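## Task

Slide three small wheels onto the blue rod, one after another. Then set the rod down softly and leave the other rod with no wheels on it. Once any wheel is on the rod, striking that wheel or the rod against the table or against any part not on the rod means failure. Finish by releasing the grip and moving the grippers away.

## Robot and tools

Robot: two arms, left_arm and right_arm, facing each other across a table. left_arm's base is on the +y side. The names do not match the left or right of a camera picture. A reference image of the rod-and-wheel set can be viewed with show_instructions.

World frame (used in all reported positions): origin at the table centre, +z up, table top at z = 0.020 m. Positions are in metres. Orientation is a quaternion in w,x,y,z order. Velocities are in m/s and rad/s. Reported hand positions can be somewhat off, more so when the arm is stretched far.

Gripper frame: the fingers point along the gripper's +x axis and close along its y axis. end_effector_position is the point midway between the finger pads, about 3 to 4 cm behind the fingertips.

Row layout (shared by both motion tools): one flat list of 14 numbers, each in [-1, 1]. The first 7 are for left_arm: dx, dy, dz, rx, ry, rz, opening. The next 7 are for right_arm in the same order. Always send all 14, even if only one arm moves.
- dx, dy, dz, rx, ry, rz are offsets, not poses. They are expressed in that gripper's own axes. A value of 1.0 means 0.6 m for dx, dy, dz and 180 degrees for rx, ry, rz. rx, ry, rz together form one rotation vector.
- opening is an absolute setting. +1 is fully open (0.088 m). Empty fingers touch at about -0.80, and values down to -1 close no further. Going from fully open to closed takes at least about 0.5 s.

execute_actions(actions): actions is a list of actions. Each action is a list of up to 15 rows, and each row lasts one control step of 1/30 s. If an action has fewer than 15 rows, its final row repeats until 15 steps (0.5 s) have run. Every row's offsets are measured from the gripper's pose at the start of that action, not from the previous row. For the first action in a call, that start pose is the latest pose reported in the scene. Calling with an empty list only returns the current state and images.

Per-step clipping: each step, the commanded pose is limited to 70 mm and 16 degrees from the measured pose. Inverse kinematics then drives the joints, and position wins over orientation if both cannot be met. After an action, an arm continues only as far as its last clipped pose, so a long reach needs further commands.

move(target, speed, blocking): target is one 14-number row with the layout above. Its offsets are measured from the pose in the scene's latest result that showed one. speed is the top path speed in m/s, from 0.002 to 0.5, default 0.25. Rotation is capped at twice that number in rad/s. Each gripper travels in a straight line, and both paths finish together. A path lasts 0.5 to 10 s and is cut off at 10 s even if the target is not reached. Rotations take the shorter way round. Paths ignore obstacles and the other arm. Grippers may lag, drift off the path, or exceed speed, especially with a nearly straight arm. The opening is applied when the move starts. Faster contact hits harder, and aiming further past a contact presses harder.
- With blocking=false, the result comes back after 0.5 s while motion continues. You must call wait or stop before any new execute_actions or move.
- The result adds a 'move:' line. It gives the ending (done, off_target, moving, held, fault), meaning the arm stopped near its pose, stopped far from it, is still going, had its last step blocked by a check, or faulted. If only one arm is named, the other finished normally. limits=paced means a commanded pose was clipped. limits=held means some steps were blocked, after which the arm may move much faster than speed. Each gripper's distance from its target is also listed.

wait(seconds): from 0 to 10. Lets the simulation run with the last commands held. It returns early if a running move finishes.

stop(): brakes a running move. Braking needs space, more after fast motion. The fingers keep moving.

zoom_image(camera, region): camera is cam_head_left or cam_head_right. region is [x0, y0, x1, y1] in pixels of that camera's latest image, origin top-left, at most 504 by 504. Both images are 896x504. The cameras sit roughly at x = -0.26, z = 0.9 and look down at the table.

finished_scene(scene): ends the current scene; pass its number. This cannot be undone. The result reports success and gives the next task.

Result lines:
- The state line shows each arm's pose and velocities.
- 'Hand target' is the pose the controller is currently driving toward.
- 'pose unreachable' means a clearance check altered or blocked that arm's command.
- Step readings list positions at some steps. HELD marks a step where part of that arm's row was held back.
- grip_measured is the finger opening on the command scale. The last joint value gives the opening in metres. Readings may be off by about 1 mm, and while squeezing a hard part they read up to about 3 mm (0.061) narrower.
- To hold a part, command roughly 0.07 below grip_measured; use less for a lighter grip. Parts under about 3 mm wide get proportionally less force. Pad force is limited to about 34 to 49 N.

Joint ranges (rad):
- waist -3.054 to 3.054
- shoulder 0 to 3.142
- elbow 0 to 2.356
- wrist pitch -1.571 to 1.571
- wrist yaw -1.571 to 1.571
- wrist roll -3.142 to 3.142

Load limits (N m): waist 18, shoulder 22.3, elbow 22.2, wrist pitch 5.86, wrist yaw 5.84, wrist roll 5.48. A carried object's weight counts toward them. Reaching a load limit freezes that arm for 10 s and drops the rest of the call.

Motor heat: holding a load heats the motors. A MOTOR HOT warning appears from 50 °C. At 95 °C an OVER-TEMPERATURE FAULT holds the arm. If it does not cool in time, the arm loses power and goes limp, releasing what it holds.

Practical cautions:
- Friction can leave a gripper short of its target or slightly tilted, and very small moves may not happen. Check the pose after each move and correct any tilt.
- To keep an arm still, send the offset back to its wanted pose first, then zeros, always with the opening it should keep.
- An arm blocked by an object keeps pressing until it gets a new command.
- The robot holds the last command between calls.
- Do not let the arms collide or push each other.
- Do not knock or place anything off the table.
- Avoid drops, slips, slams and hard pushes.
- Once a wheel is on the rod, keep rod and wheels clear of the table and of other parts until the rod is laid down gently.

Each tool is called after "Emit:" as name(argument=value, ...) on one line, values as JSON.

## Session

Emit:
execute_actions(actions=[])

Emit:
show_instructions()

Scene clock: 0.00 s.
left_arm: end_effector_position=(-0.1642, +0.1511, +0.2158) grip_measured=-0.781 end_effector_quat_wxyz=(+0.711, -0.444, +0.523, -0.154) end_effector_velocity=(-0.001, +0.003, -0.003) end_effector_angular_velocity=(+0.005, +0.016, +0.006) | right_arm: end_effector_position=(+0.1923, -0.1362, +0.2391) grip_measured=+0.857 end_effector_quat_wxyz=(+0.646, -0.075, +0.296, +0.700) end_effector_velocity=(-0.001, -0.001, -0.000) end_effector_angular_velocity=(-0.002, +0.015, -0.001)
Joint positions: left_arm=[-0.568  1.617  1.148 -0.447 -0.698 -2.193  0.001] | right_arm=[-1.37   1.858  1.353 -0.316 -0.842 -0.302  0.081]
Joint velocities: left_arm=[-0.002 -0.002 -0.007 -0.007  0.007 -0.022 -0.   ] | right_arm=[-0.002 -0.002 -0.002 -0.007 -0.007  0.007 -0.   ]
Motor temperatures (°C, as the motors report them): left_arm=[26 31 27 27 26 25] | right_arm=[25 28 28 28 25 22]
Heat: left arm: hottest shoulder 31 °C (+0.0 °C/min); right arm: hottest shoulder 28 °C (+0.0 °C/min).
Hand target (left_arm): -0.164, +0.151, +0.216; +0.711, -0.444, +0.523, -0.154
Hand target (right_arm): +0.192, -0.136, +0.239; +0.646, -0.075, +0.296, +0.700

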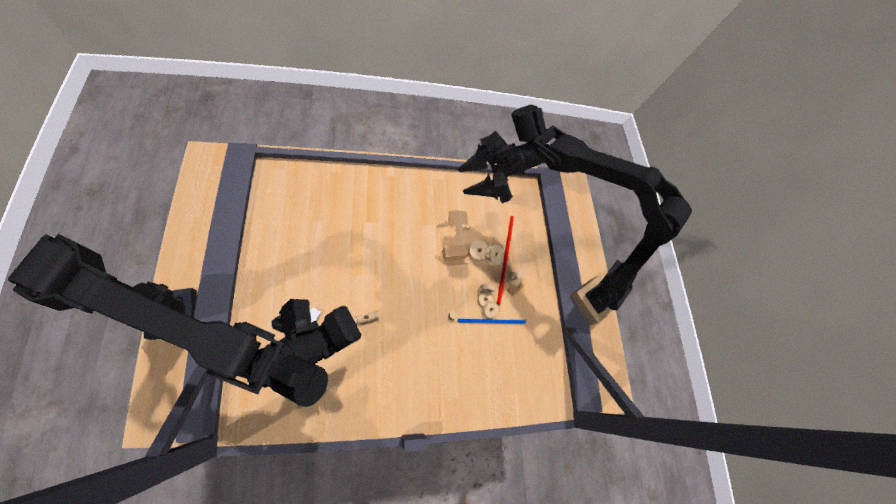

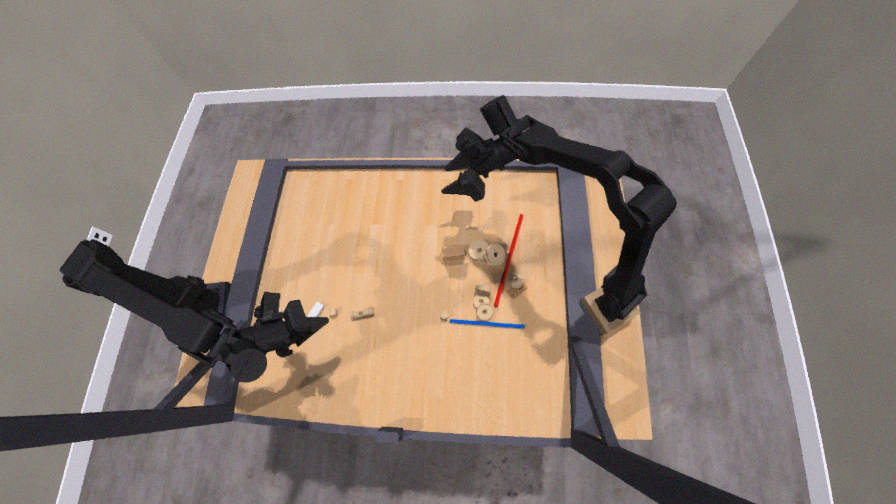

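Reference images for this scene: Rod-and-wheel set page 1.

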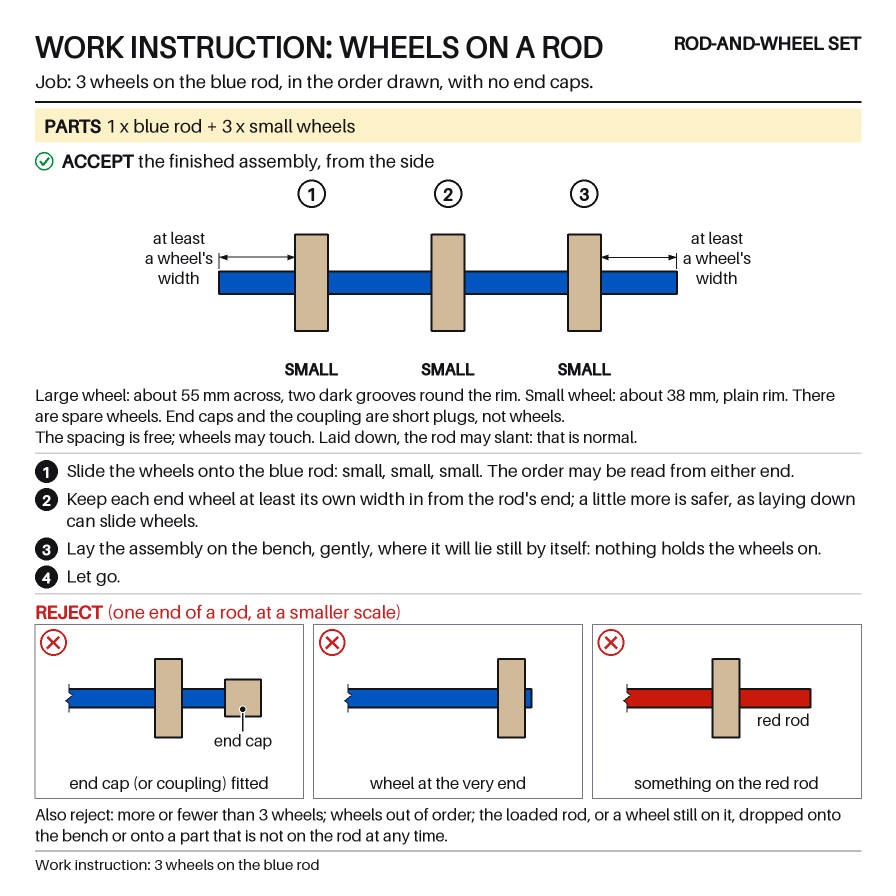

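Emit:
zoom_image(camera="cam_head_right", region=[430,220,550,340])

Emit:
zoom_image(camera="cam_head_left", region=[430,220,550,340])

Region (430, 220, 550, 340) of cam_head_right's 896x504 image, scaled by 4.200, with more detail than that image has.

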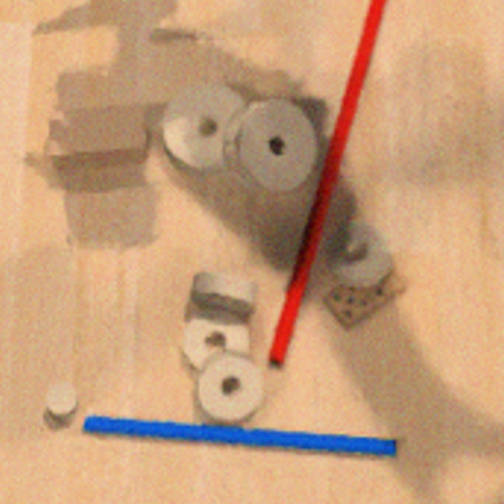

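Region (430, 220, 550, 340) of cam_head_left's 896x504 image, scaled by 4.200, with more detail than that image has.

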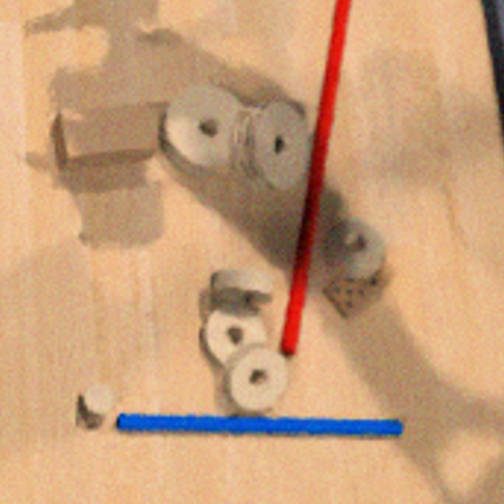

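Emit:
move(target=[0.149,-0.086,0.208,0.502,-0.041,-0.289,0,0.171,0.41,-0.363,-0.045,0.324,-0.098,0.1], speed=0.35)

Scene clock: 15.87 s.
left_arm: end_effector_position=(-0.0068, +0.1227, +0.2126) grip_measured=-0.002 end_effector_quat_wxyz=(+0.709, -0.004, -0.003, -0.705) end_effector_velocity=(+0.002, +0.001, -0.000) end_effector_angular_velocity=(-0.002, -0.008, +0.000) | right_arm: end_effector_position=(-0.1161, -0.1576, +0.0980) grip_measured=+0.103 end_effector_quat_wxyz=(+0.507, -0.487, +0.506, +0.500) end_effector_velocity=(-0.002, -0.004, -0.003) end_effector_angular_velocity=(-0.028, +0.004, -0.005)
Joint positions: left_arm=[ 0.16   1.765  0.59   1.184  0.315 -0.004  0.039] | right_arm=[-0.407  2.001  1.359 -0.914 -0.01   0.144  0.044]
Joint velocities: left_arm=[ 0.007  0.002 -0.002  0.007  0.007  0.007 -0.   ] | right_arm=[ 0.002  0.012  0.007 -0.022 -0.007  0.007 -0.   ]
Motor temperatures (°C, as the motors report them): left_arm=[26 33 29 28 26 25] | right_arm=[25 31 30 29 25 22]
Heat: left arm: hottest shoulder 33 °C (+7.6 °C/min); right arm: hottest shoulder 31 °C (+11.3 °C/min).
Hand target (left_arm): -0.006, +0.121, +0.210; +0.708, -0.001, -0.002, -0.706
Hand target (right_arm): -0.116, -0.157, +0.093; +0.507, -0.491, +0.509, +0.493
Off the commanded pose (left_arm): 0.004 m, 1 deg.
Off the commanded pose (right_arm): 0.008 m, 1 deg.
move: done

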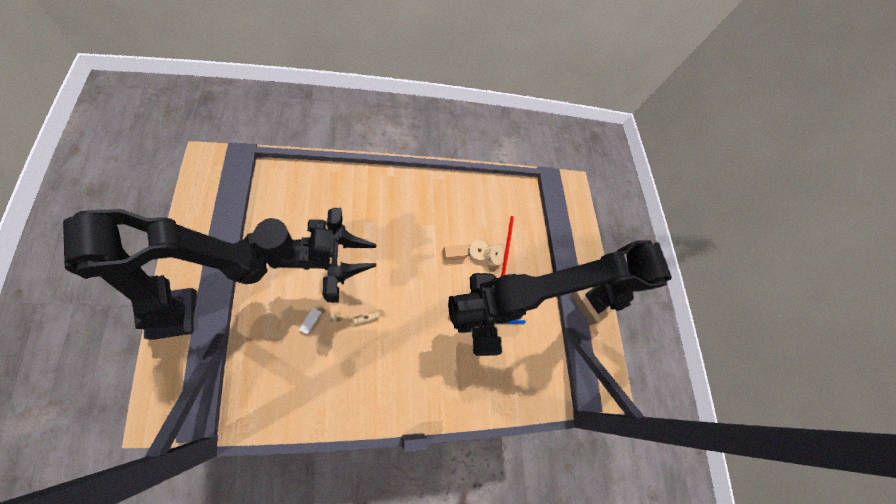

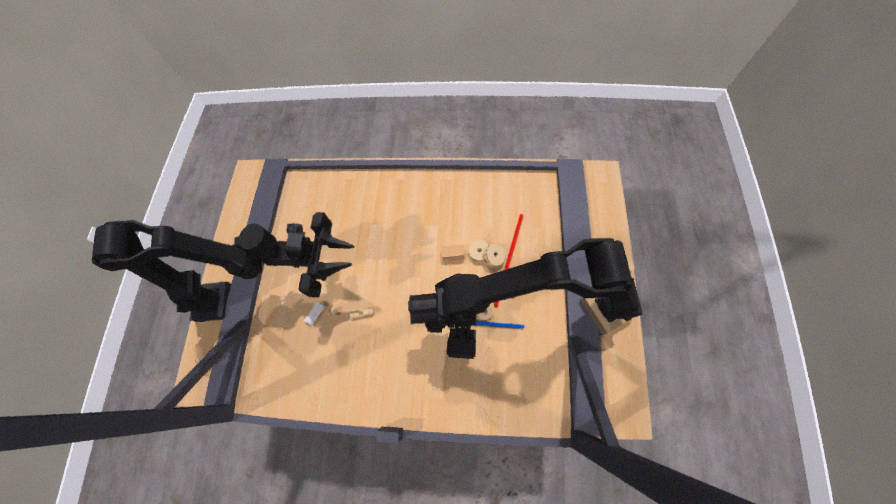

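Emit:
move(target=[0,0,0,0,0,0,0,0.08,0,-0.005,0,0.012,0,0.1], speed=0.06)

Emit:
move(target=[0,0,0,0,0,0,0,0,0,0,0,0,0,-0.75])

Emit:
move(target=[0,0,0,0,0,0,0,-0.27,0.01,0,0,0,0,-0.75], speed=0.2)

Scene clock: 20.87 s.
left_arm: end_effector_position=(-0.0068, +0.1227, +0.2125) grip_measured=-0.002 end_effector_quat_wxyz=(+0.709, -0.003, -0.003, -0.705) end_effector_velocity=(-0.002, +0.000, -0.003) end_effector_angular_velocity=(+0.011, +0.026, -0.010) | right_arm: end_effector_position=(-0.1169, -0.1527, +0.0644) grip_measured=+0.103 end_effector_quat_wxyz=(+0.508, -0.486, +0.506, +0.500) end_effector_velocity=(-0.000, +0.000, -0.001) end_effector_angular_velocity=(+0.001, +0.008, -0.010)
Joint positions: left_arm=[ 0.161  1.766  0.591  1.184  0.317 -0.003  0.039] | right_arm=[-0.407  2.072  1.32  -0.801 -0.01   0.145  0.044]
Joint velocities: left_arm=[-0.002  0.002 -0.002 -0.007  0.007 -0.022 -0.   ] | right_arm=[-0.002  0.002 -0.002  0.007 -0.007  0.007  0.   ]
Motor temperatures (°C, as the motors report them): left_arm=[26 33 29 29 26 25] | right_arm=[25 31 30 29 25 22]
Heat: left arm: hottest shoulder 33 °C (+5.8 °C/min); right arm: hottest shoulder 31 °C (+8.6 °C/min).
Hand target (left_arm): -0.007, +0.123, +0.212; +0.709, -0.004, -0.003, -0.705
Hand target (right_arm): -0.117, -0.160, +0.051; +0.497, -0.496, +0.516, +0.490
Off the commanded pose (left_arm): 0.000 m, 0 deg.
Off the commanded pose (right_arm): 0.016 m, 2 deg.
move: off_target (right_arm)

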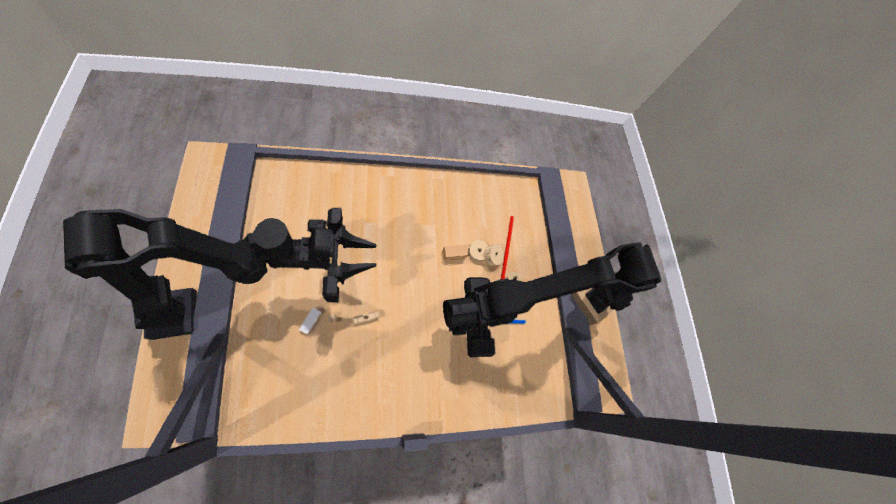

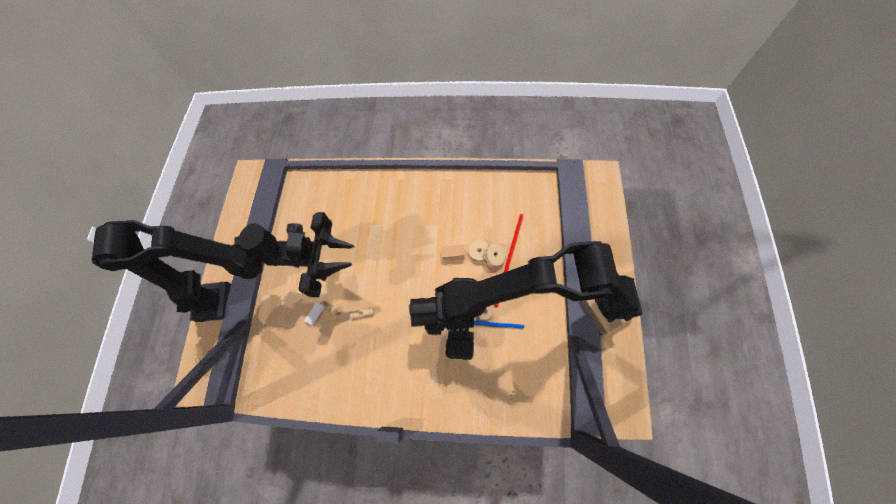

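Scene clock: 21.37 s.
left_arm: end_effector_position=(-0.0068, +0.1227, +0.2125) grip_measured=-0.002 end_effector_quat_wxyz=(+0.709, -0.003, -0.003, -0.705) end_effector_velocity=(-0.000, +0.000, -0.001) end_effector_angular_velocity=(+0.007, +0.010, +0.005) | right_arm: end_effector_position=(-0.1156, -0.1526, +0.0644) grip_measured=-0.654 end_effector_quat_wxyz=(+0.509, -0.486, +0.506, +0.499) end_effector_velocity=(-0.004, -0.006, +0.000) end_effector_angular_velocity=(-0.026, +0.034, +0.006)
Joint positions: left_arm=[ 0.161  1.766  0.591  1.184  0.317 -0.003  0.039] | right_arm=[-0.41   2.072  1.32  -0.801 -0.009  0.145  0.007]
Joint velocities: left_arm=[-0.002 -0.002 -0.002 -0.007 -0.007 -0.007 -0.   ] | right_arm=[-0.002 -0.002 -0.002 -0.022 -0.037 -0.007 -0.   ]
Motor temperatures (°C, as the motors report them): left_arm=[26 33 29 29 26 25] | right_arm=[25 31 30 29 25 22]
Heat: left arm: hottest shoulder 33 °C (+5.6 °C/min); right arm: hottest shoulder 31 °C (+8.4 °C/min).
Hand target (left_arm): -0.007, +0.123, +0.212; +0.709, -0.003, -0.003, -0.705
Hand target (right_arm): -0.117, -0.153, +0.064; +0.508, -0.486, +0.506, +0.500
Off the commanded pose (left_arm): 0.000 m, 0 deg.
Off the commanded pose (right_arm): 0.001 m, 0 deg.
move: done

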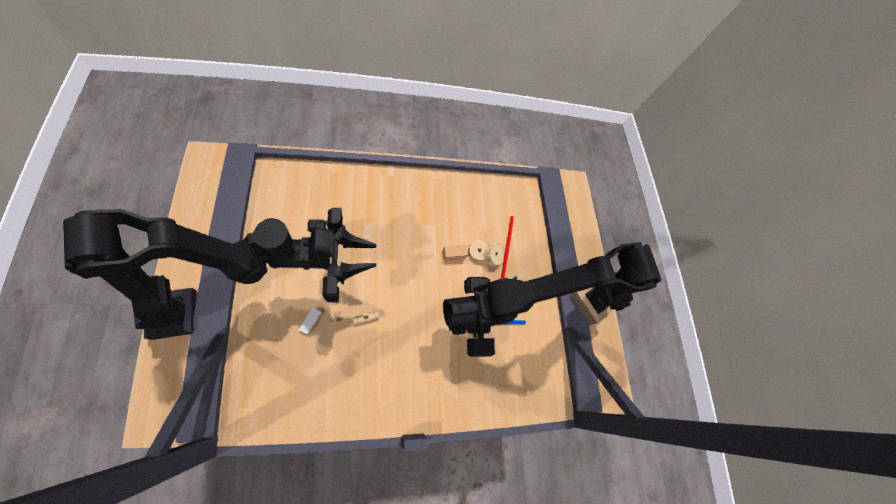

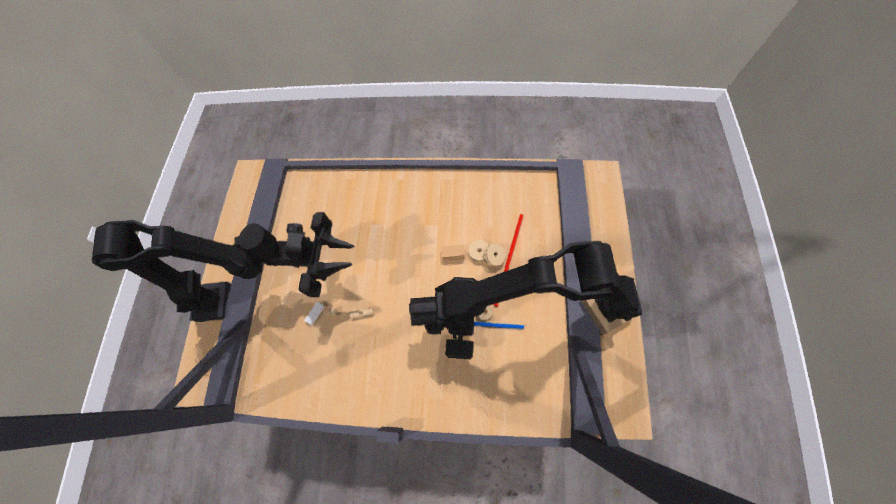

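Scene clock: 22.80 s.
left_arm: end_effector_position=(-0.0068, +0.1227, +0.2125) grip_measured=-0.002 end_effector_quat_wxyz=(+0.709, -0.003, -0.003, -0.705) end_effector_velocity=(-0.000, +0.001, -0.002) end_effector_angular_velocity=(+0.002, +0.008, +0.005) | right_arm: end_effector_position=(-0.1183, -0.1563, +0.2238) grip_measured=-0.654 end_effector_quat_wxyz=(+0.506, -0.489, +0.506, +0.499) end_effector_velocity=(+0.003, -0.006, +0.003) end_effector_angular_velocity=(-0.026, -0.011, +0.005)
Joint positions: left_arm=[ 0.161  1.766  0.591  1.184  0.317 -0.003  0.039] | right_arm=[-0.401  1.932  1.771 -1.399 -0.009  0.149  0.007]
Joint velocities: left_arm=[-0.002  0.002 -0.007  0.007 -0.007 -0.007 -0.   ] | right_arm=[-0.002 -0.002  0.007 -0.037  0.007 -0.007 -0.   ]
Motor temperatures (°C, as the motors report them): left_arm=[26 33 29 29 26 25] | right_arm=[25 32 30 29 25 22]
Heat: left arm: hottest shoulder 33 °C (+5.3 °C/min); right arm: hottest shoulder 32 °C (+10.5 °C/min).
Hand target (left_arm): -0.007, +0.123, +0.212; +0.709, -0.003, -0.003, -0.705
Hand target (right_arm): -0.119, -0.155, +0.226; +0.509, -0.486, +0.506, +0.499
Off the commanded pose (left_arm): 0.000 m, 0 deg.
Off the commanded pose (right_arm): 0.003 m, 0 deg.
move: done

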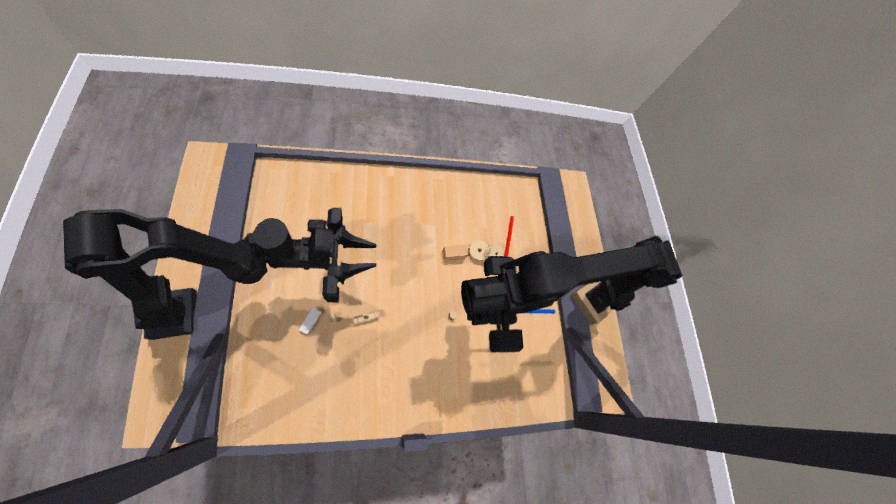

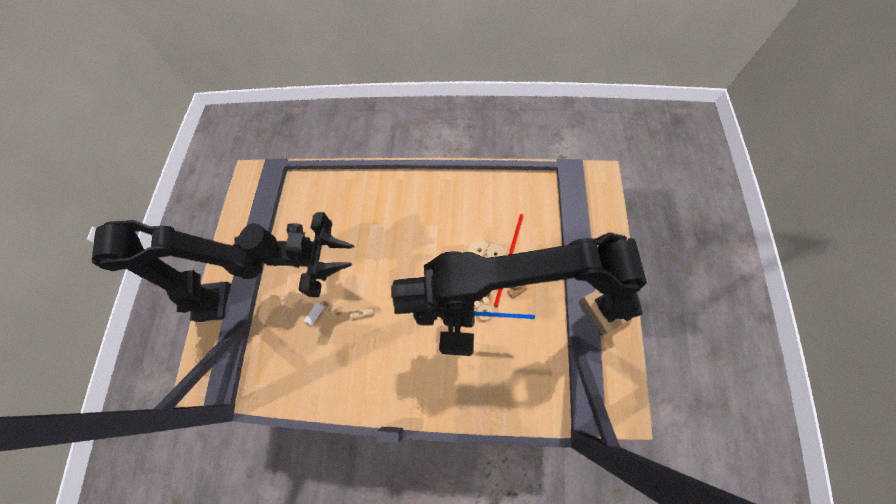

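Emit:
move(target=[0.08,0,-0.005,0,0,0,0,-0.094,-0.185,0.183,-0.008,-0.495,0.002,-0.75], speed=0.35)

Emit:
move(target=[0.118,0,-0.015,0,0.01,0,0,0,0,0,0,0,0,-0.75], speed=0.12)

Emit:
zoom_image(camera="cam_head_left", region=[360,200,480,290])

Emit:
zoom_image(camera="cam_head_right", region=[330,200,450,290])

Scene clock: 32.53 s.
left_arm: end_effector_position=(-0.0060, +0.0771, +0.2150) grip_measured=-0.002 end_effector_quat_wxyz=(+0.708, -0.006, -0.008, -0.706) end_effector_velocity=(-0.000, +0.000, -0.001) end_effector_angular_velocity=(+0.007, +0.024, +0.004) | right_arm: end_effector_position=(-0.0039, -0.0508, +0.2914) grip_measured=-0.654 end_effector_quat_wxyz=(+0.714, +0.000, -0.013, +0.700) end_effector_velocity=(-0.000, -0.000, +0.002) end_effector_angular_velocity=(+0.021, -0.012, +0.005)
Joint positions: left_arm=[ 0.12   1.893  0.775  1.138  0.277 -0.003  0.039] | right_arm=[-0.725  1.702  0.829  0.891 -0.18  -0.014  0.007]
Joint velocities: left_arm=[-0.002 -0.002 -0.002 -0.007 -0.007 -0.022 -0.   ] | right_arm=[-0.002  0.007 -0.007  0.037 -0.007 -0.007 -0.   ]
Motor temperatures (°C, as the motors report them): left_arm=[26 34 29 30 26 25] | right_arm=[25 33 31 29 25 22]
Heat: left arm: hottest shoulder 34 °C (+5.5 °C/min); right arm: hottest shoulder 33 °C (+9.2 °C/min).
Hand target (left_arm): -0.006, +0.075, +0.210; +0.709, -0.003, -0.003, -0.705
Hand target (right_arm): -0.004, -0.051, +0.279; +0.713, -0.004, +0.000, +0.701
Off the commanded pose (left_arm): 0.006 m, 1 deg.
Off the commanded pose (right_arm): 0.011 m, 2 deg.
move: off_target (right_arm)

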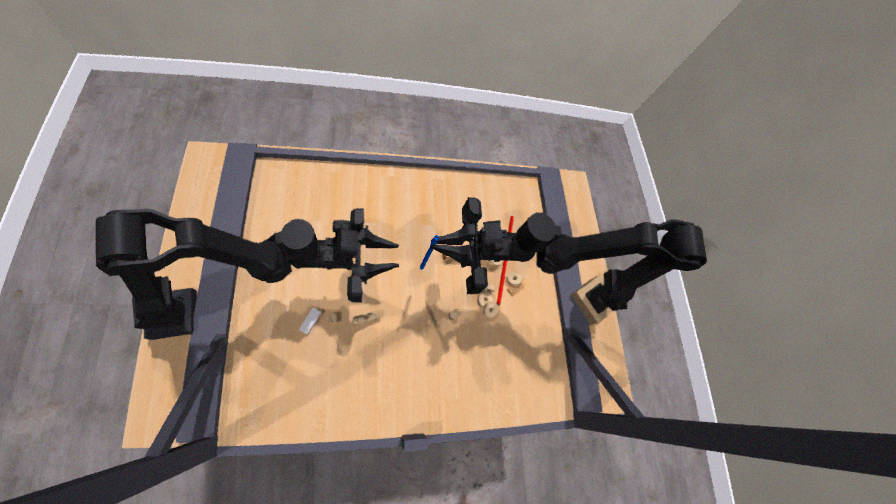

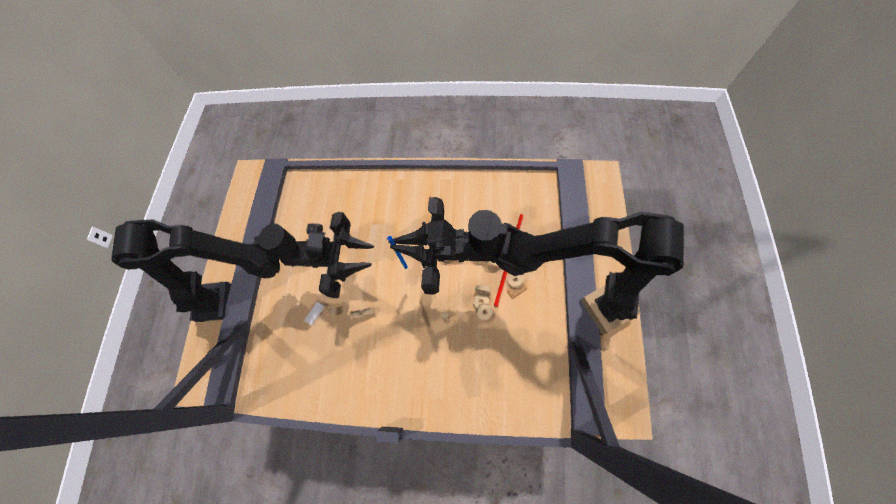

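Scene clock: 33.67 s.
left_arm: end_effector_position=(-0.0049, +0.0089, +0.2145) grip_measured=-0.002 end_effector_quat_wxyz=(+0.708, +0.001, -0.001, -0.706) end_effector_velocity=(+0.000, -0.002, -0.001) end_effector_angular_velocity=(+0.012, -0.004, +0.005) | right_arm: end_effector_position=(-0.0039, -0.0508, +0.2914) grip_measured=-0.654 end_effector_quat_wxyz=(+0.714, +0.000, -0.013, +0.700) end_effector_velocity=(-0.002, -0.000, -0.004) end_effector_angular_velocity=(-0.012, -0.005, +0.019)
Joint positions: left_arm=[0.076 2.07  1.08  0.991 0.235 0.003 0.039] | right_arm=[-0.725  1.702  0.829  0.891 -0.18  -0.014  0.007]
Joint velocities: left_arm=[-0.002  0.002  0.012 -0.022 -0.007  0.007 -0.   ] | right_arm=[-0.002  0.002 -0.002 -0.007 -0.022 -0.007 -0.   ]
Motor temperatures (°C, as the motors report them): left_arm=[26 34 29 30 26 25] | right_arm=[25 33 31 29 25 22]
Heat: left arm: hottest shoulder 34 °C (+5.3 °C/min); right arm: hottest shoulder 33 °C (+8.9 °C/min).
Hand target (left_arm): -0.005, +0.006, +0.208; +0.708, +0.005, +0.003, -0.706
Hand target (right_arm): -0.004, -0.051, +0.291; +0.714, +0.000, -0.012, +0.700
Off the commanded pose (left_arm): 0.008 m, 1 deg.
Off the commanded pose (right_arm): 0.000 m, 0 deg.
move: done

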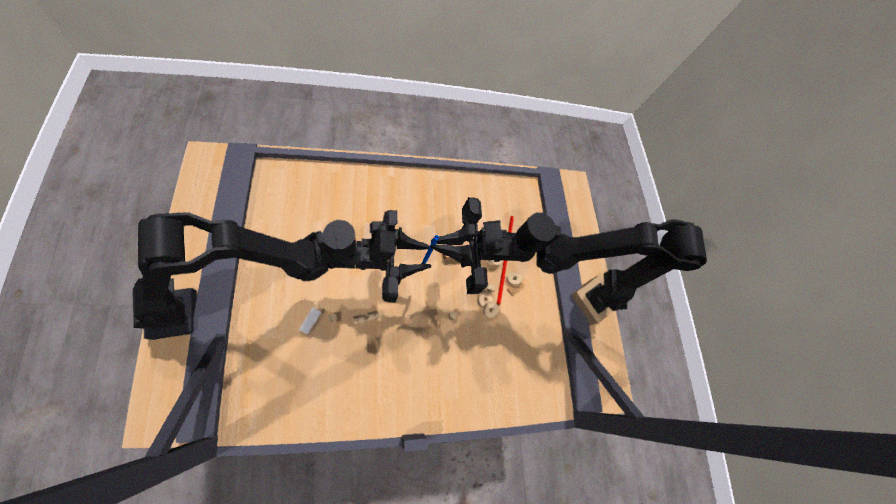

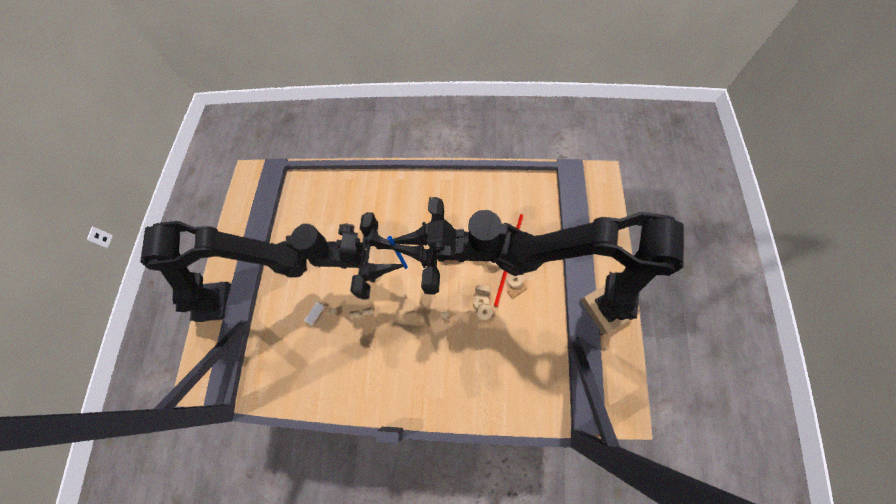

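Region (360, 200, 480, 290) of cam_head_left's 896x504 image, scaled by 4.200, with more detail than that image has; it fills the top 378 rows of this view, and the rest is white.

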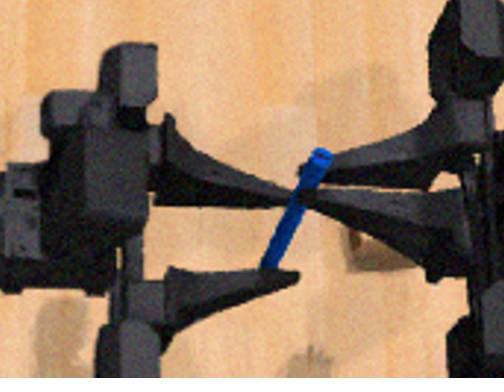

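Region (330, 200, 450, 290) of cam_head_right's 896x504 image, scaled by 4.200, with more detail than that image has; it fills the top 378 rows of this view, and the rest is white.

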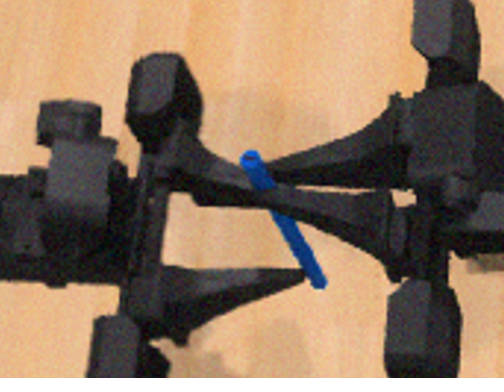

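Emit:
execute_actions(actions=[[[0.008,0,-0.046,0,0.008,0,-0.3,0,0,0,0,0,0,-0.75]],[[0,0,0,0,0,0,-0.55,0,0,0,0,0,0,-0.75]],[[0,0,0,0,0,0,-0.76,0,0,0,0,0,0,-0.75]]])

Emit:
zoom_image(camera="cam_head_left", region=[390,220,550,340])

Scene clock: 42.67 s.
left_arm: end_effector_position=(-0.0043, +0.0055, +0.1951) grip_measured=-0.652 end_effector_quat_wxyz=(+0.708, +0.005, +0.003, -0.706) end_effector_velocity=(-0.000, +0.000, -0.001) end_effector_angular_velocity=(+0.007, +0.009, +0.005) | right_arm: end_effector_position=(-0.0038, -0.0508, +0.2914) grip_measured=-0.654 end_effector_quat_wxyz=(+0.714, +0.000, -0.013, +0.700) end_effector_velocity=(-0.002, -0.001, -0.005) end_effector_angular_velocity=(-0.022, -0.018, +0.019)
Joint positions: left_arm=[0.075 2.126 1.084 1.031 0.235 0.006 0.007] | right_arm=[-0.726  1.702  0.829  0.891 -0.18  -0.014  0.007]
Joint velocities: left_arm=[-0.002 -0.002 -0.002 -0.007 -0.007 -0.007 -0.   ] | right_arm=[-0.002 -0.002 -0.002 -0.022 -0.022 -0.022 -0.   ]
Motor temperatures (°C, as the motors report them): left_arm=[26 35 30 30 26 25] | right_arm=[25 33 31 30 25 22]
Heat: left arm: hottest shoulder 35 °C (+5.6 °C/min); right arm: hottest shoulder 33 °C (+7.0 °C/min).
Hand target (left_arm): -0.004, +0.006, +0.195; +0.708, +0.005, +0.003, -0.706
Hand target (right_arm): -0.004, -0.051, +0.291; +0.714, +0.000, -0.013, +0.700
Off the commanded pose (left_arm): 0.000 m, 0 deg.
Off the commanded pose (right_arm): 0.000 m, 0 deg.
Step readings (end_effector_position; steps 1 to 15: 1st action; 16 to 30: 2nd action; 31 to 45: 3rd action):
0: left_arm (-0.0050, +0.0085, +0.2144) | right_arm (-0.0039, -0.0508, +0.2914)
1: left_arm (-0.0049, +0.0082, +0.2129) | right_arm (-0.0039, -0.0508, +0.2914)
2: left_arm (-0.0048, +0.0076, +0.2122) | right_arm (-0.0039, -0.0508, +0.2914)
4: left_arm (-0.0046, +0.0068, +0.2059) | right_arm (-0.0039, -0.0508, +0.2914)
8: left_arm (-0.0043, +0.0057, +0.1952) | right_arm (-0.0039, -0.0508, +0.2914)
15: left_arm (-0.0043, +0.0055, +0.1951) | right_arm (-0.0039, -0.0508, +0.2914)
16: left_arm (-0.0043, +0.0055, +0.1951) | right_arm (-0.0039, -0.0508, +0.2914)
17: left_arm (-0.0043, +0.0055, +0.1951) | right_arm (-0.0039, -0.0508, +0.2914)
19: left_arm (-0.0043, +0.0055, +0.1951) | right_arm (-0.0039, -0.0508, +0.2914)
23: left_arm (-0.0043, +0.0055, +0.1951) | right_arm (-0.0039, -0.0508, +0.2914)
30: left_arm (-0.0043, +0.0055, +0.1951) | right_arm (-0.0039, -0.0508, +0.2914)
31: left_arm (-0.0043, +0.0055, +0.1951) | right_arm (-0.0039, -0.0508, +0.2914)
32: left_arm (-0.0043, +0.0055, +0.1951) | right_arm (-0.0039, -0.0508, +0.2914)
34: left_arm (-0.0043, +0.0055, +0.1951) | right_arm (-0.0038, -0.0508, +0.2914)
38: left_arm (-0.0043, +0.0055, +0.1951) | right_arm (-0.0038, -0.0508, +0.2914)
45: end_effector_position above

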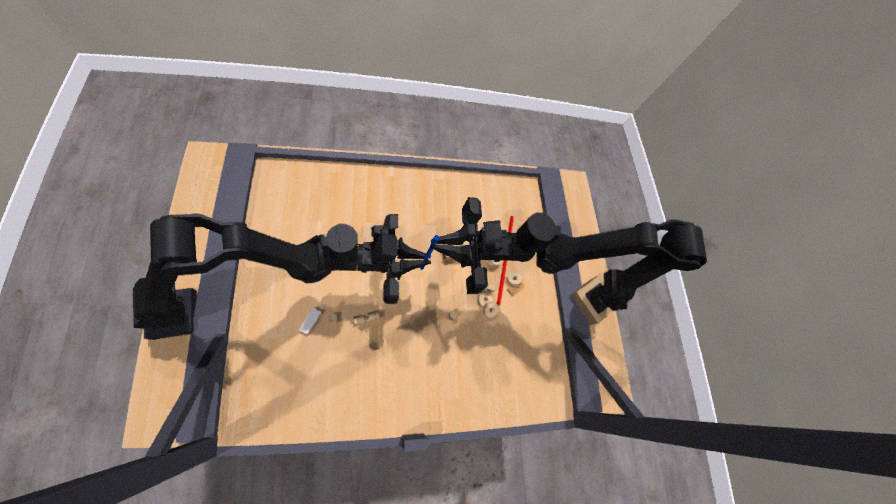

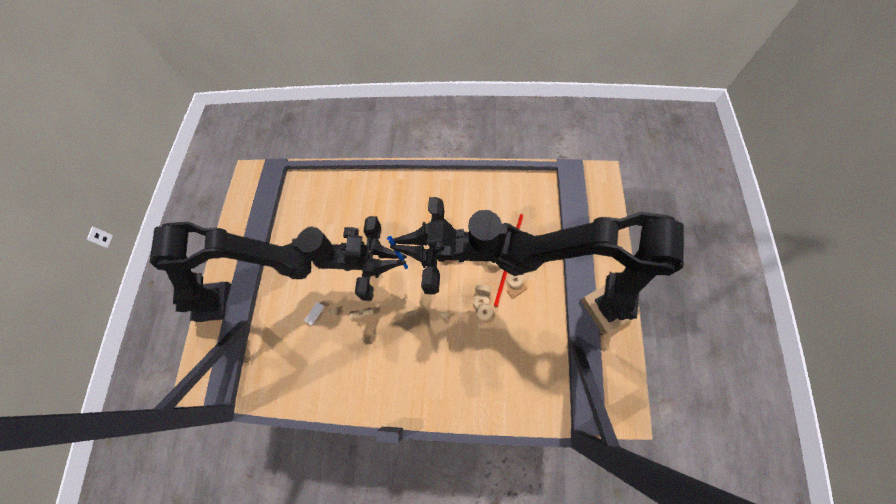

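Region (390, 220, 550, 340) of cam_head_left's 896x504 image, scaled by 3.150, with more detail than that image has; it fills the top 378 rows of this view, and the rest is white.

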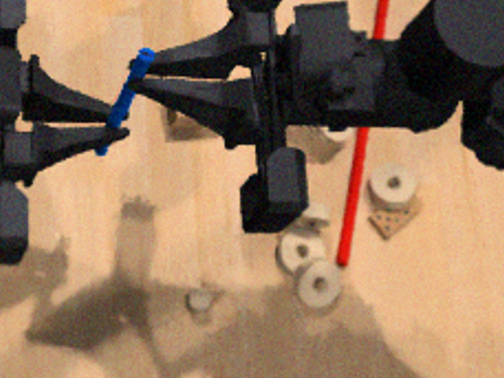

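Emit:
move(target=[0,0,0,0,0,0,-0.76,0,0,0,0,0,0,0.3])

Emit:
move(target=[0,0,0,0,0,0,-0.76,-0.1,0,0,0,0,0,0.3])

Emit:
move(target=[0,0,-0.07,0,0,0,-0.76,-0.1,0.2,-0.15,0,0.29,0,0.3])

Emit:
zoom_image(camera="cam_head_left", region=[460,220,620,340])

Scene clock: 66.83 s.
left_arm: end_effector_position=(-0.0043, +0.0055, +0.1951) grip_measured=-0.652 end_effector_quat_wxyz=(+0.708, +0.005, +0.003, -0.706) end_effector_velocity=(-0.000, +0.000, -0.001) end_effector_angular_velocity=(+0.007, -0.006, +0.005) | right_arm: end_effector_position=(-0.0038, -0.0508, +0.2914) grip_measured=+0.295 end_effector_quat_wxyz=(+0.714, +0.000, -0.013, +0.700) end_effector_velocity=(-0.000, -0.001, +0.002) end_effector_angular_velocity=(+0.007, -0.009, +0.005)
Joint positions: left_arm=[0.075 2.126 1.084 1.031 0.235 0.006 0.007] | right_arm=[-0.726  1.702  0.829  0.891 -0.18  -0.014  0.053]
Joint velocities: left_arm=[-0.002 -0.002 -0.002 -0.007 -0.007  0.007 -0.   ] | right_arm=[-0.002 -0.002 -0.002  0.007 -0.007 -0.007  0.001]
Motor temperatures (°C, as the motors report them): left_arm=[26 40 30 32 26 25] | right_arm=[25 33 32 32 25 22]
Heat: left arm: hottest shoulder 40 °C (+8.0 °C/min); right arm: hottest shoulder 33 °C (+3.0 °C/min).
Hand target (left_arm): -0.004, +0.006, +0.195; +0.708, +0.005, +0.003, -0.706
Hand target (right_arm): -0.004, -0.051, +0.291; +0.714, +0.000, -0.013, +0.700
Off the commanded pose (left_arm): 0.000 m, 0 deg.
Off the commanded pose (right_arm): 0.000 m, 0 deg.
move: done

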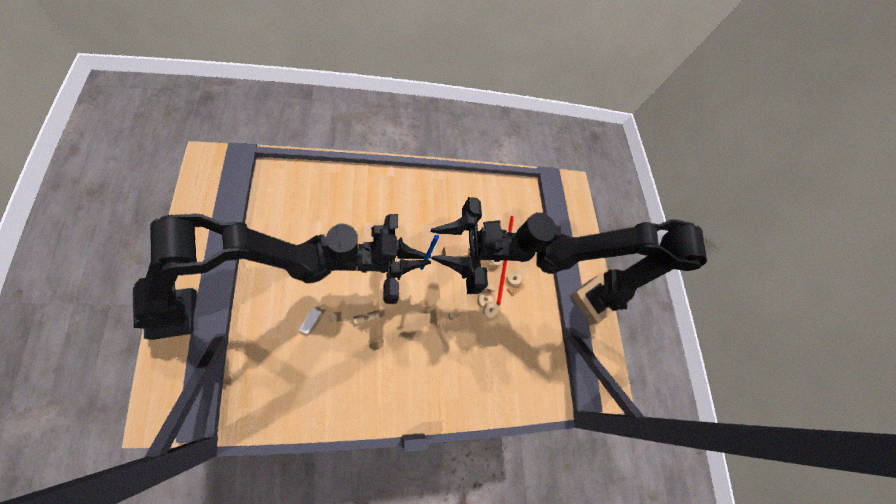

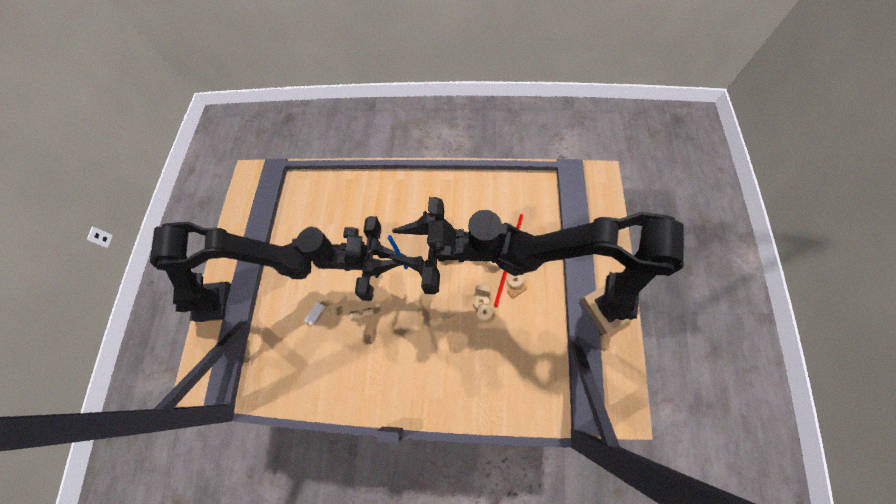

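Scene clock: 67.80 s.
left_arm: end_effector_position=(-0.0043, +0.0055, +0.1951) grip_measured=-0.652 end_effector_quat_wxyz=(+0.708, +0.005, +0.003, -0.706) end_effector_velocity=(-0.000, -0.001, -0.002) end_effector_angular_velocity=(+0.007, -0.006, +0.005) | right_arm: end_effector_position=(-0.0043, -0.1072, +0.2911) grip_measured=+0.297 end_effector_quat_wxyz=(+0.716, +0.001, -0.014, +0.698) end_effector_velocity=(-0.001, -0.004, -0.005) end_effector_angular_velocity=(-0.021, +0.012, +0.005)
Joint positions: left_arm=[0.075 2.126 1.084 1.031 0.235 0.006 0.007] | right_arm=[-0.763  1.501  0.614  0.909 -0.215 -0.014  0.054]
Joint velocities: left_arm=[-0.002  0.002  0.002 -0.007 -0.007  0.007 -0.   ] | right_arm=[-0.002 -0.017 -0.017 -0.022 -0.007  0.007  0.   ]
Motor temperatures (°C, as the motors report them): left_arm=[26 40 30 32 26 25] | right_arm=[25 33 32 32 25 22]
Heat: left arm: hottest shoulder 40 °C (+8.0 °C/min); right arm: hottest shoulder 33 °C (+3.0 °C/min).
Hand target (left_arm): -0.004, +0.006, +0.195; +0.708, +0.005, +0.003, -0.706
Hand target (right_arm): -0.005, -0.111, +0.290; +0.714, +0.000, -0.012, +0.700
Off the commanded pose (left_arm): 0.000 m, 0 deg.
Off the commanded pose (right_arm): 0.004 m, 0 deg.
move: done

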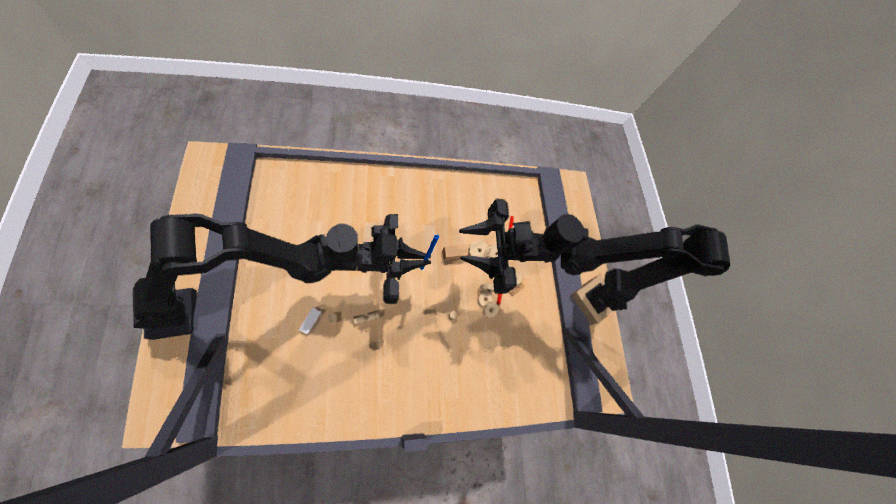

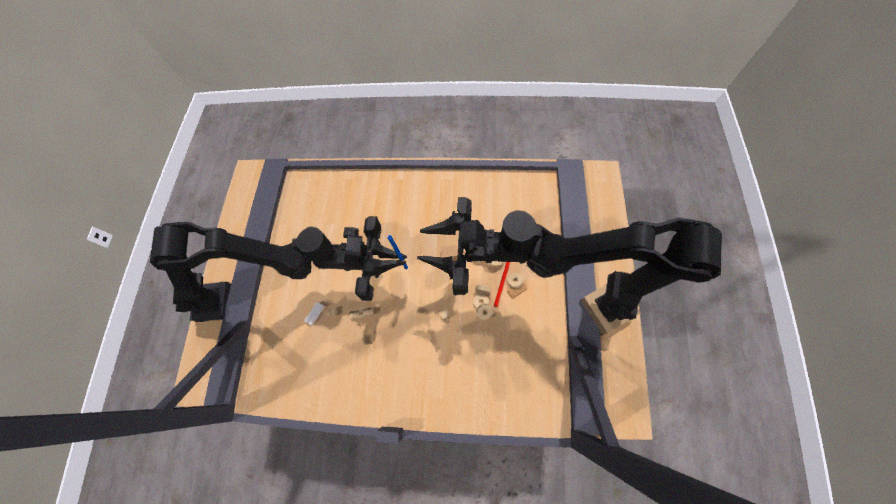

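Scene clock: 70.13 s.
left_arm: end_effector_position=(-0.0040, +0.0045, +0.1651) grip_measured=-0.652 end_effector_quat_wxyz=(+0.708, -0.001, -0.008, -0.706) end_effector_velocity=(-0.001, -0.000, +0.002) end_effector_angular_velocity=(-0.007, +0.006, +0.015) | right_arm: end_effector_position=(-0.1230, -0.1648, +0.2000) grip_measured=+0.297 end_effector_quat_wxyz=(+0.646, -0.305, +0.297, +0.634) end_effector_velocity=(+0.001, -0.002, -0.003) end_effector_angular_velocity=(-0.020, -0.015, +0.003)
Joint positions: left_arm=[0.075 2.232 1.075 1.171 0.235 0.006 0.007] | right_arm=[-0.319  1.418  0.909 -0.385  0.15   0.157  0.054]
Joint velocities: left_arm=[-0.007 -0.002 -0.002  0.007 -0.022 -0.007  0.   ] | right_arm=[ 0.002  0.007  0.007 -0.022  0.007 -0.007  0.   ]
Motor temperatures (°C, as the motors report them): left_arm=[26 40 30 32 26 25] | right_arm=[25 33 32 32 25 22]
Heat: left arm: hottest shoulder 40 °C (+7.1 °C/min); right arm: hottest shoulder 33 °C (+3.0 °C/min).
Hand target (left_arm): -0.004, +0.006, +0.153; +0.708, +0.005, +0.003, -0.706
Hand target (right_arm): -0.124, -0.163, +0.198; +0.647, -0.307, +0.300, +0.630
Off the commanded pose (left_arm): 0.012 m, 1 deg.
Off the commanded pose (right_arm): 0.004 m, 1 deg.
move: off_target (left_arm)

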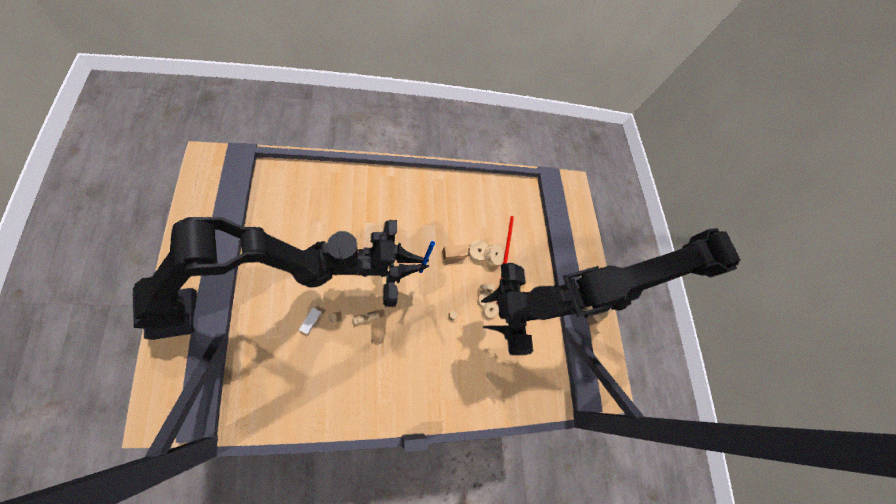

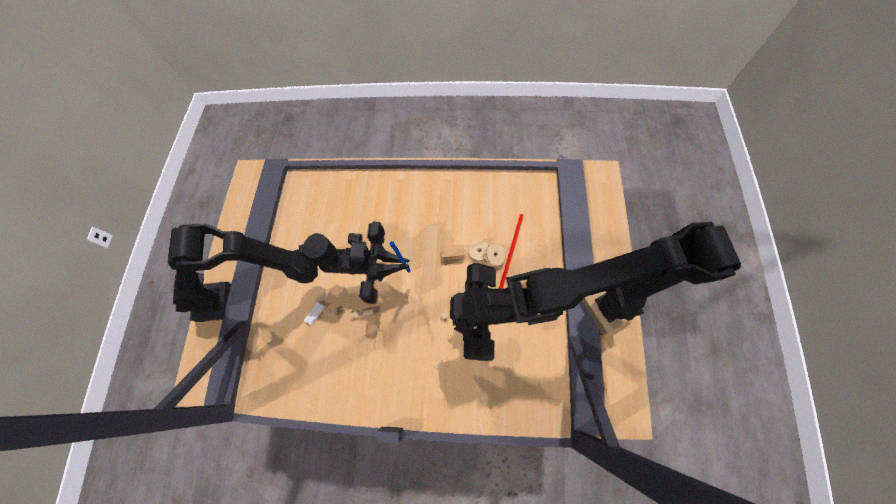

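Region (460, 220, 620, 340) of cam_head_left's 896x504 image, scaled by 3.150, with more detail than that image has; it fills the top 378 rows of this view, and the rest is white.

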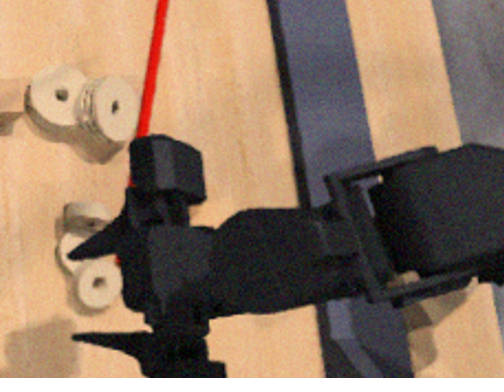

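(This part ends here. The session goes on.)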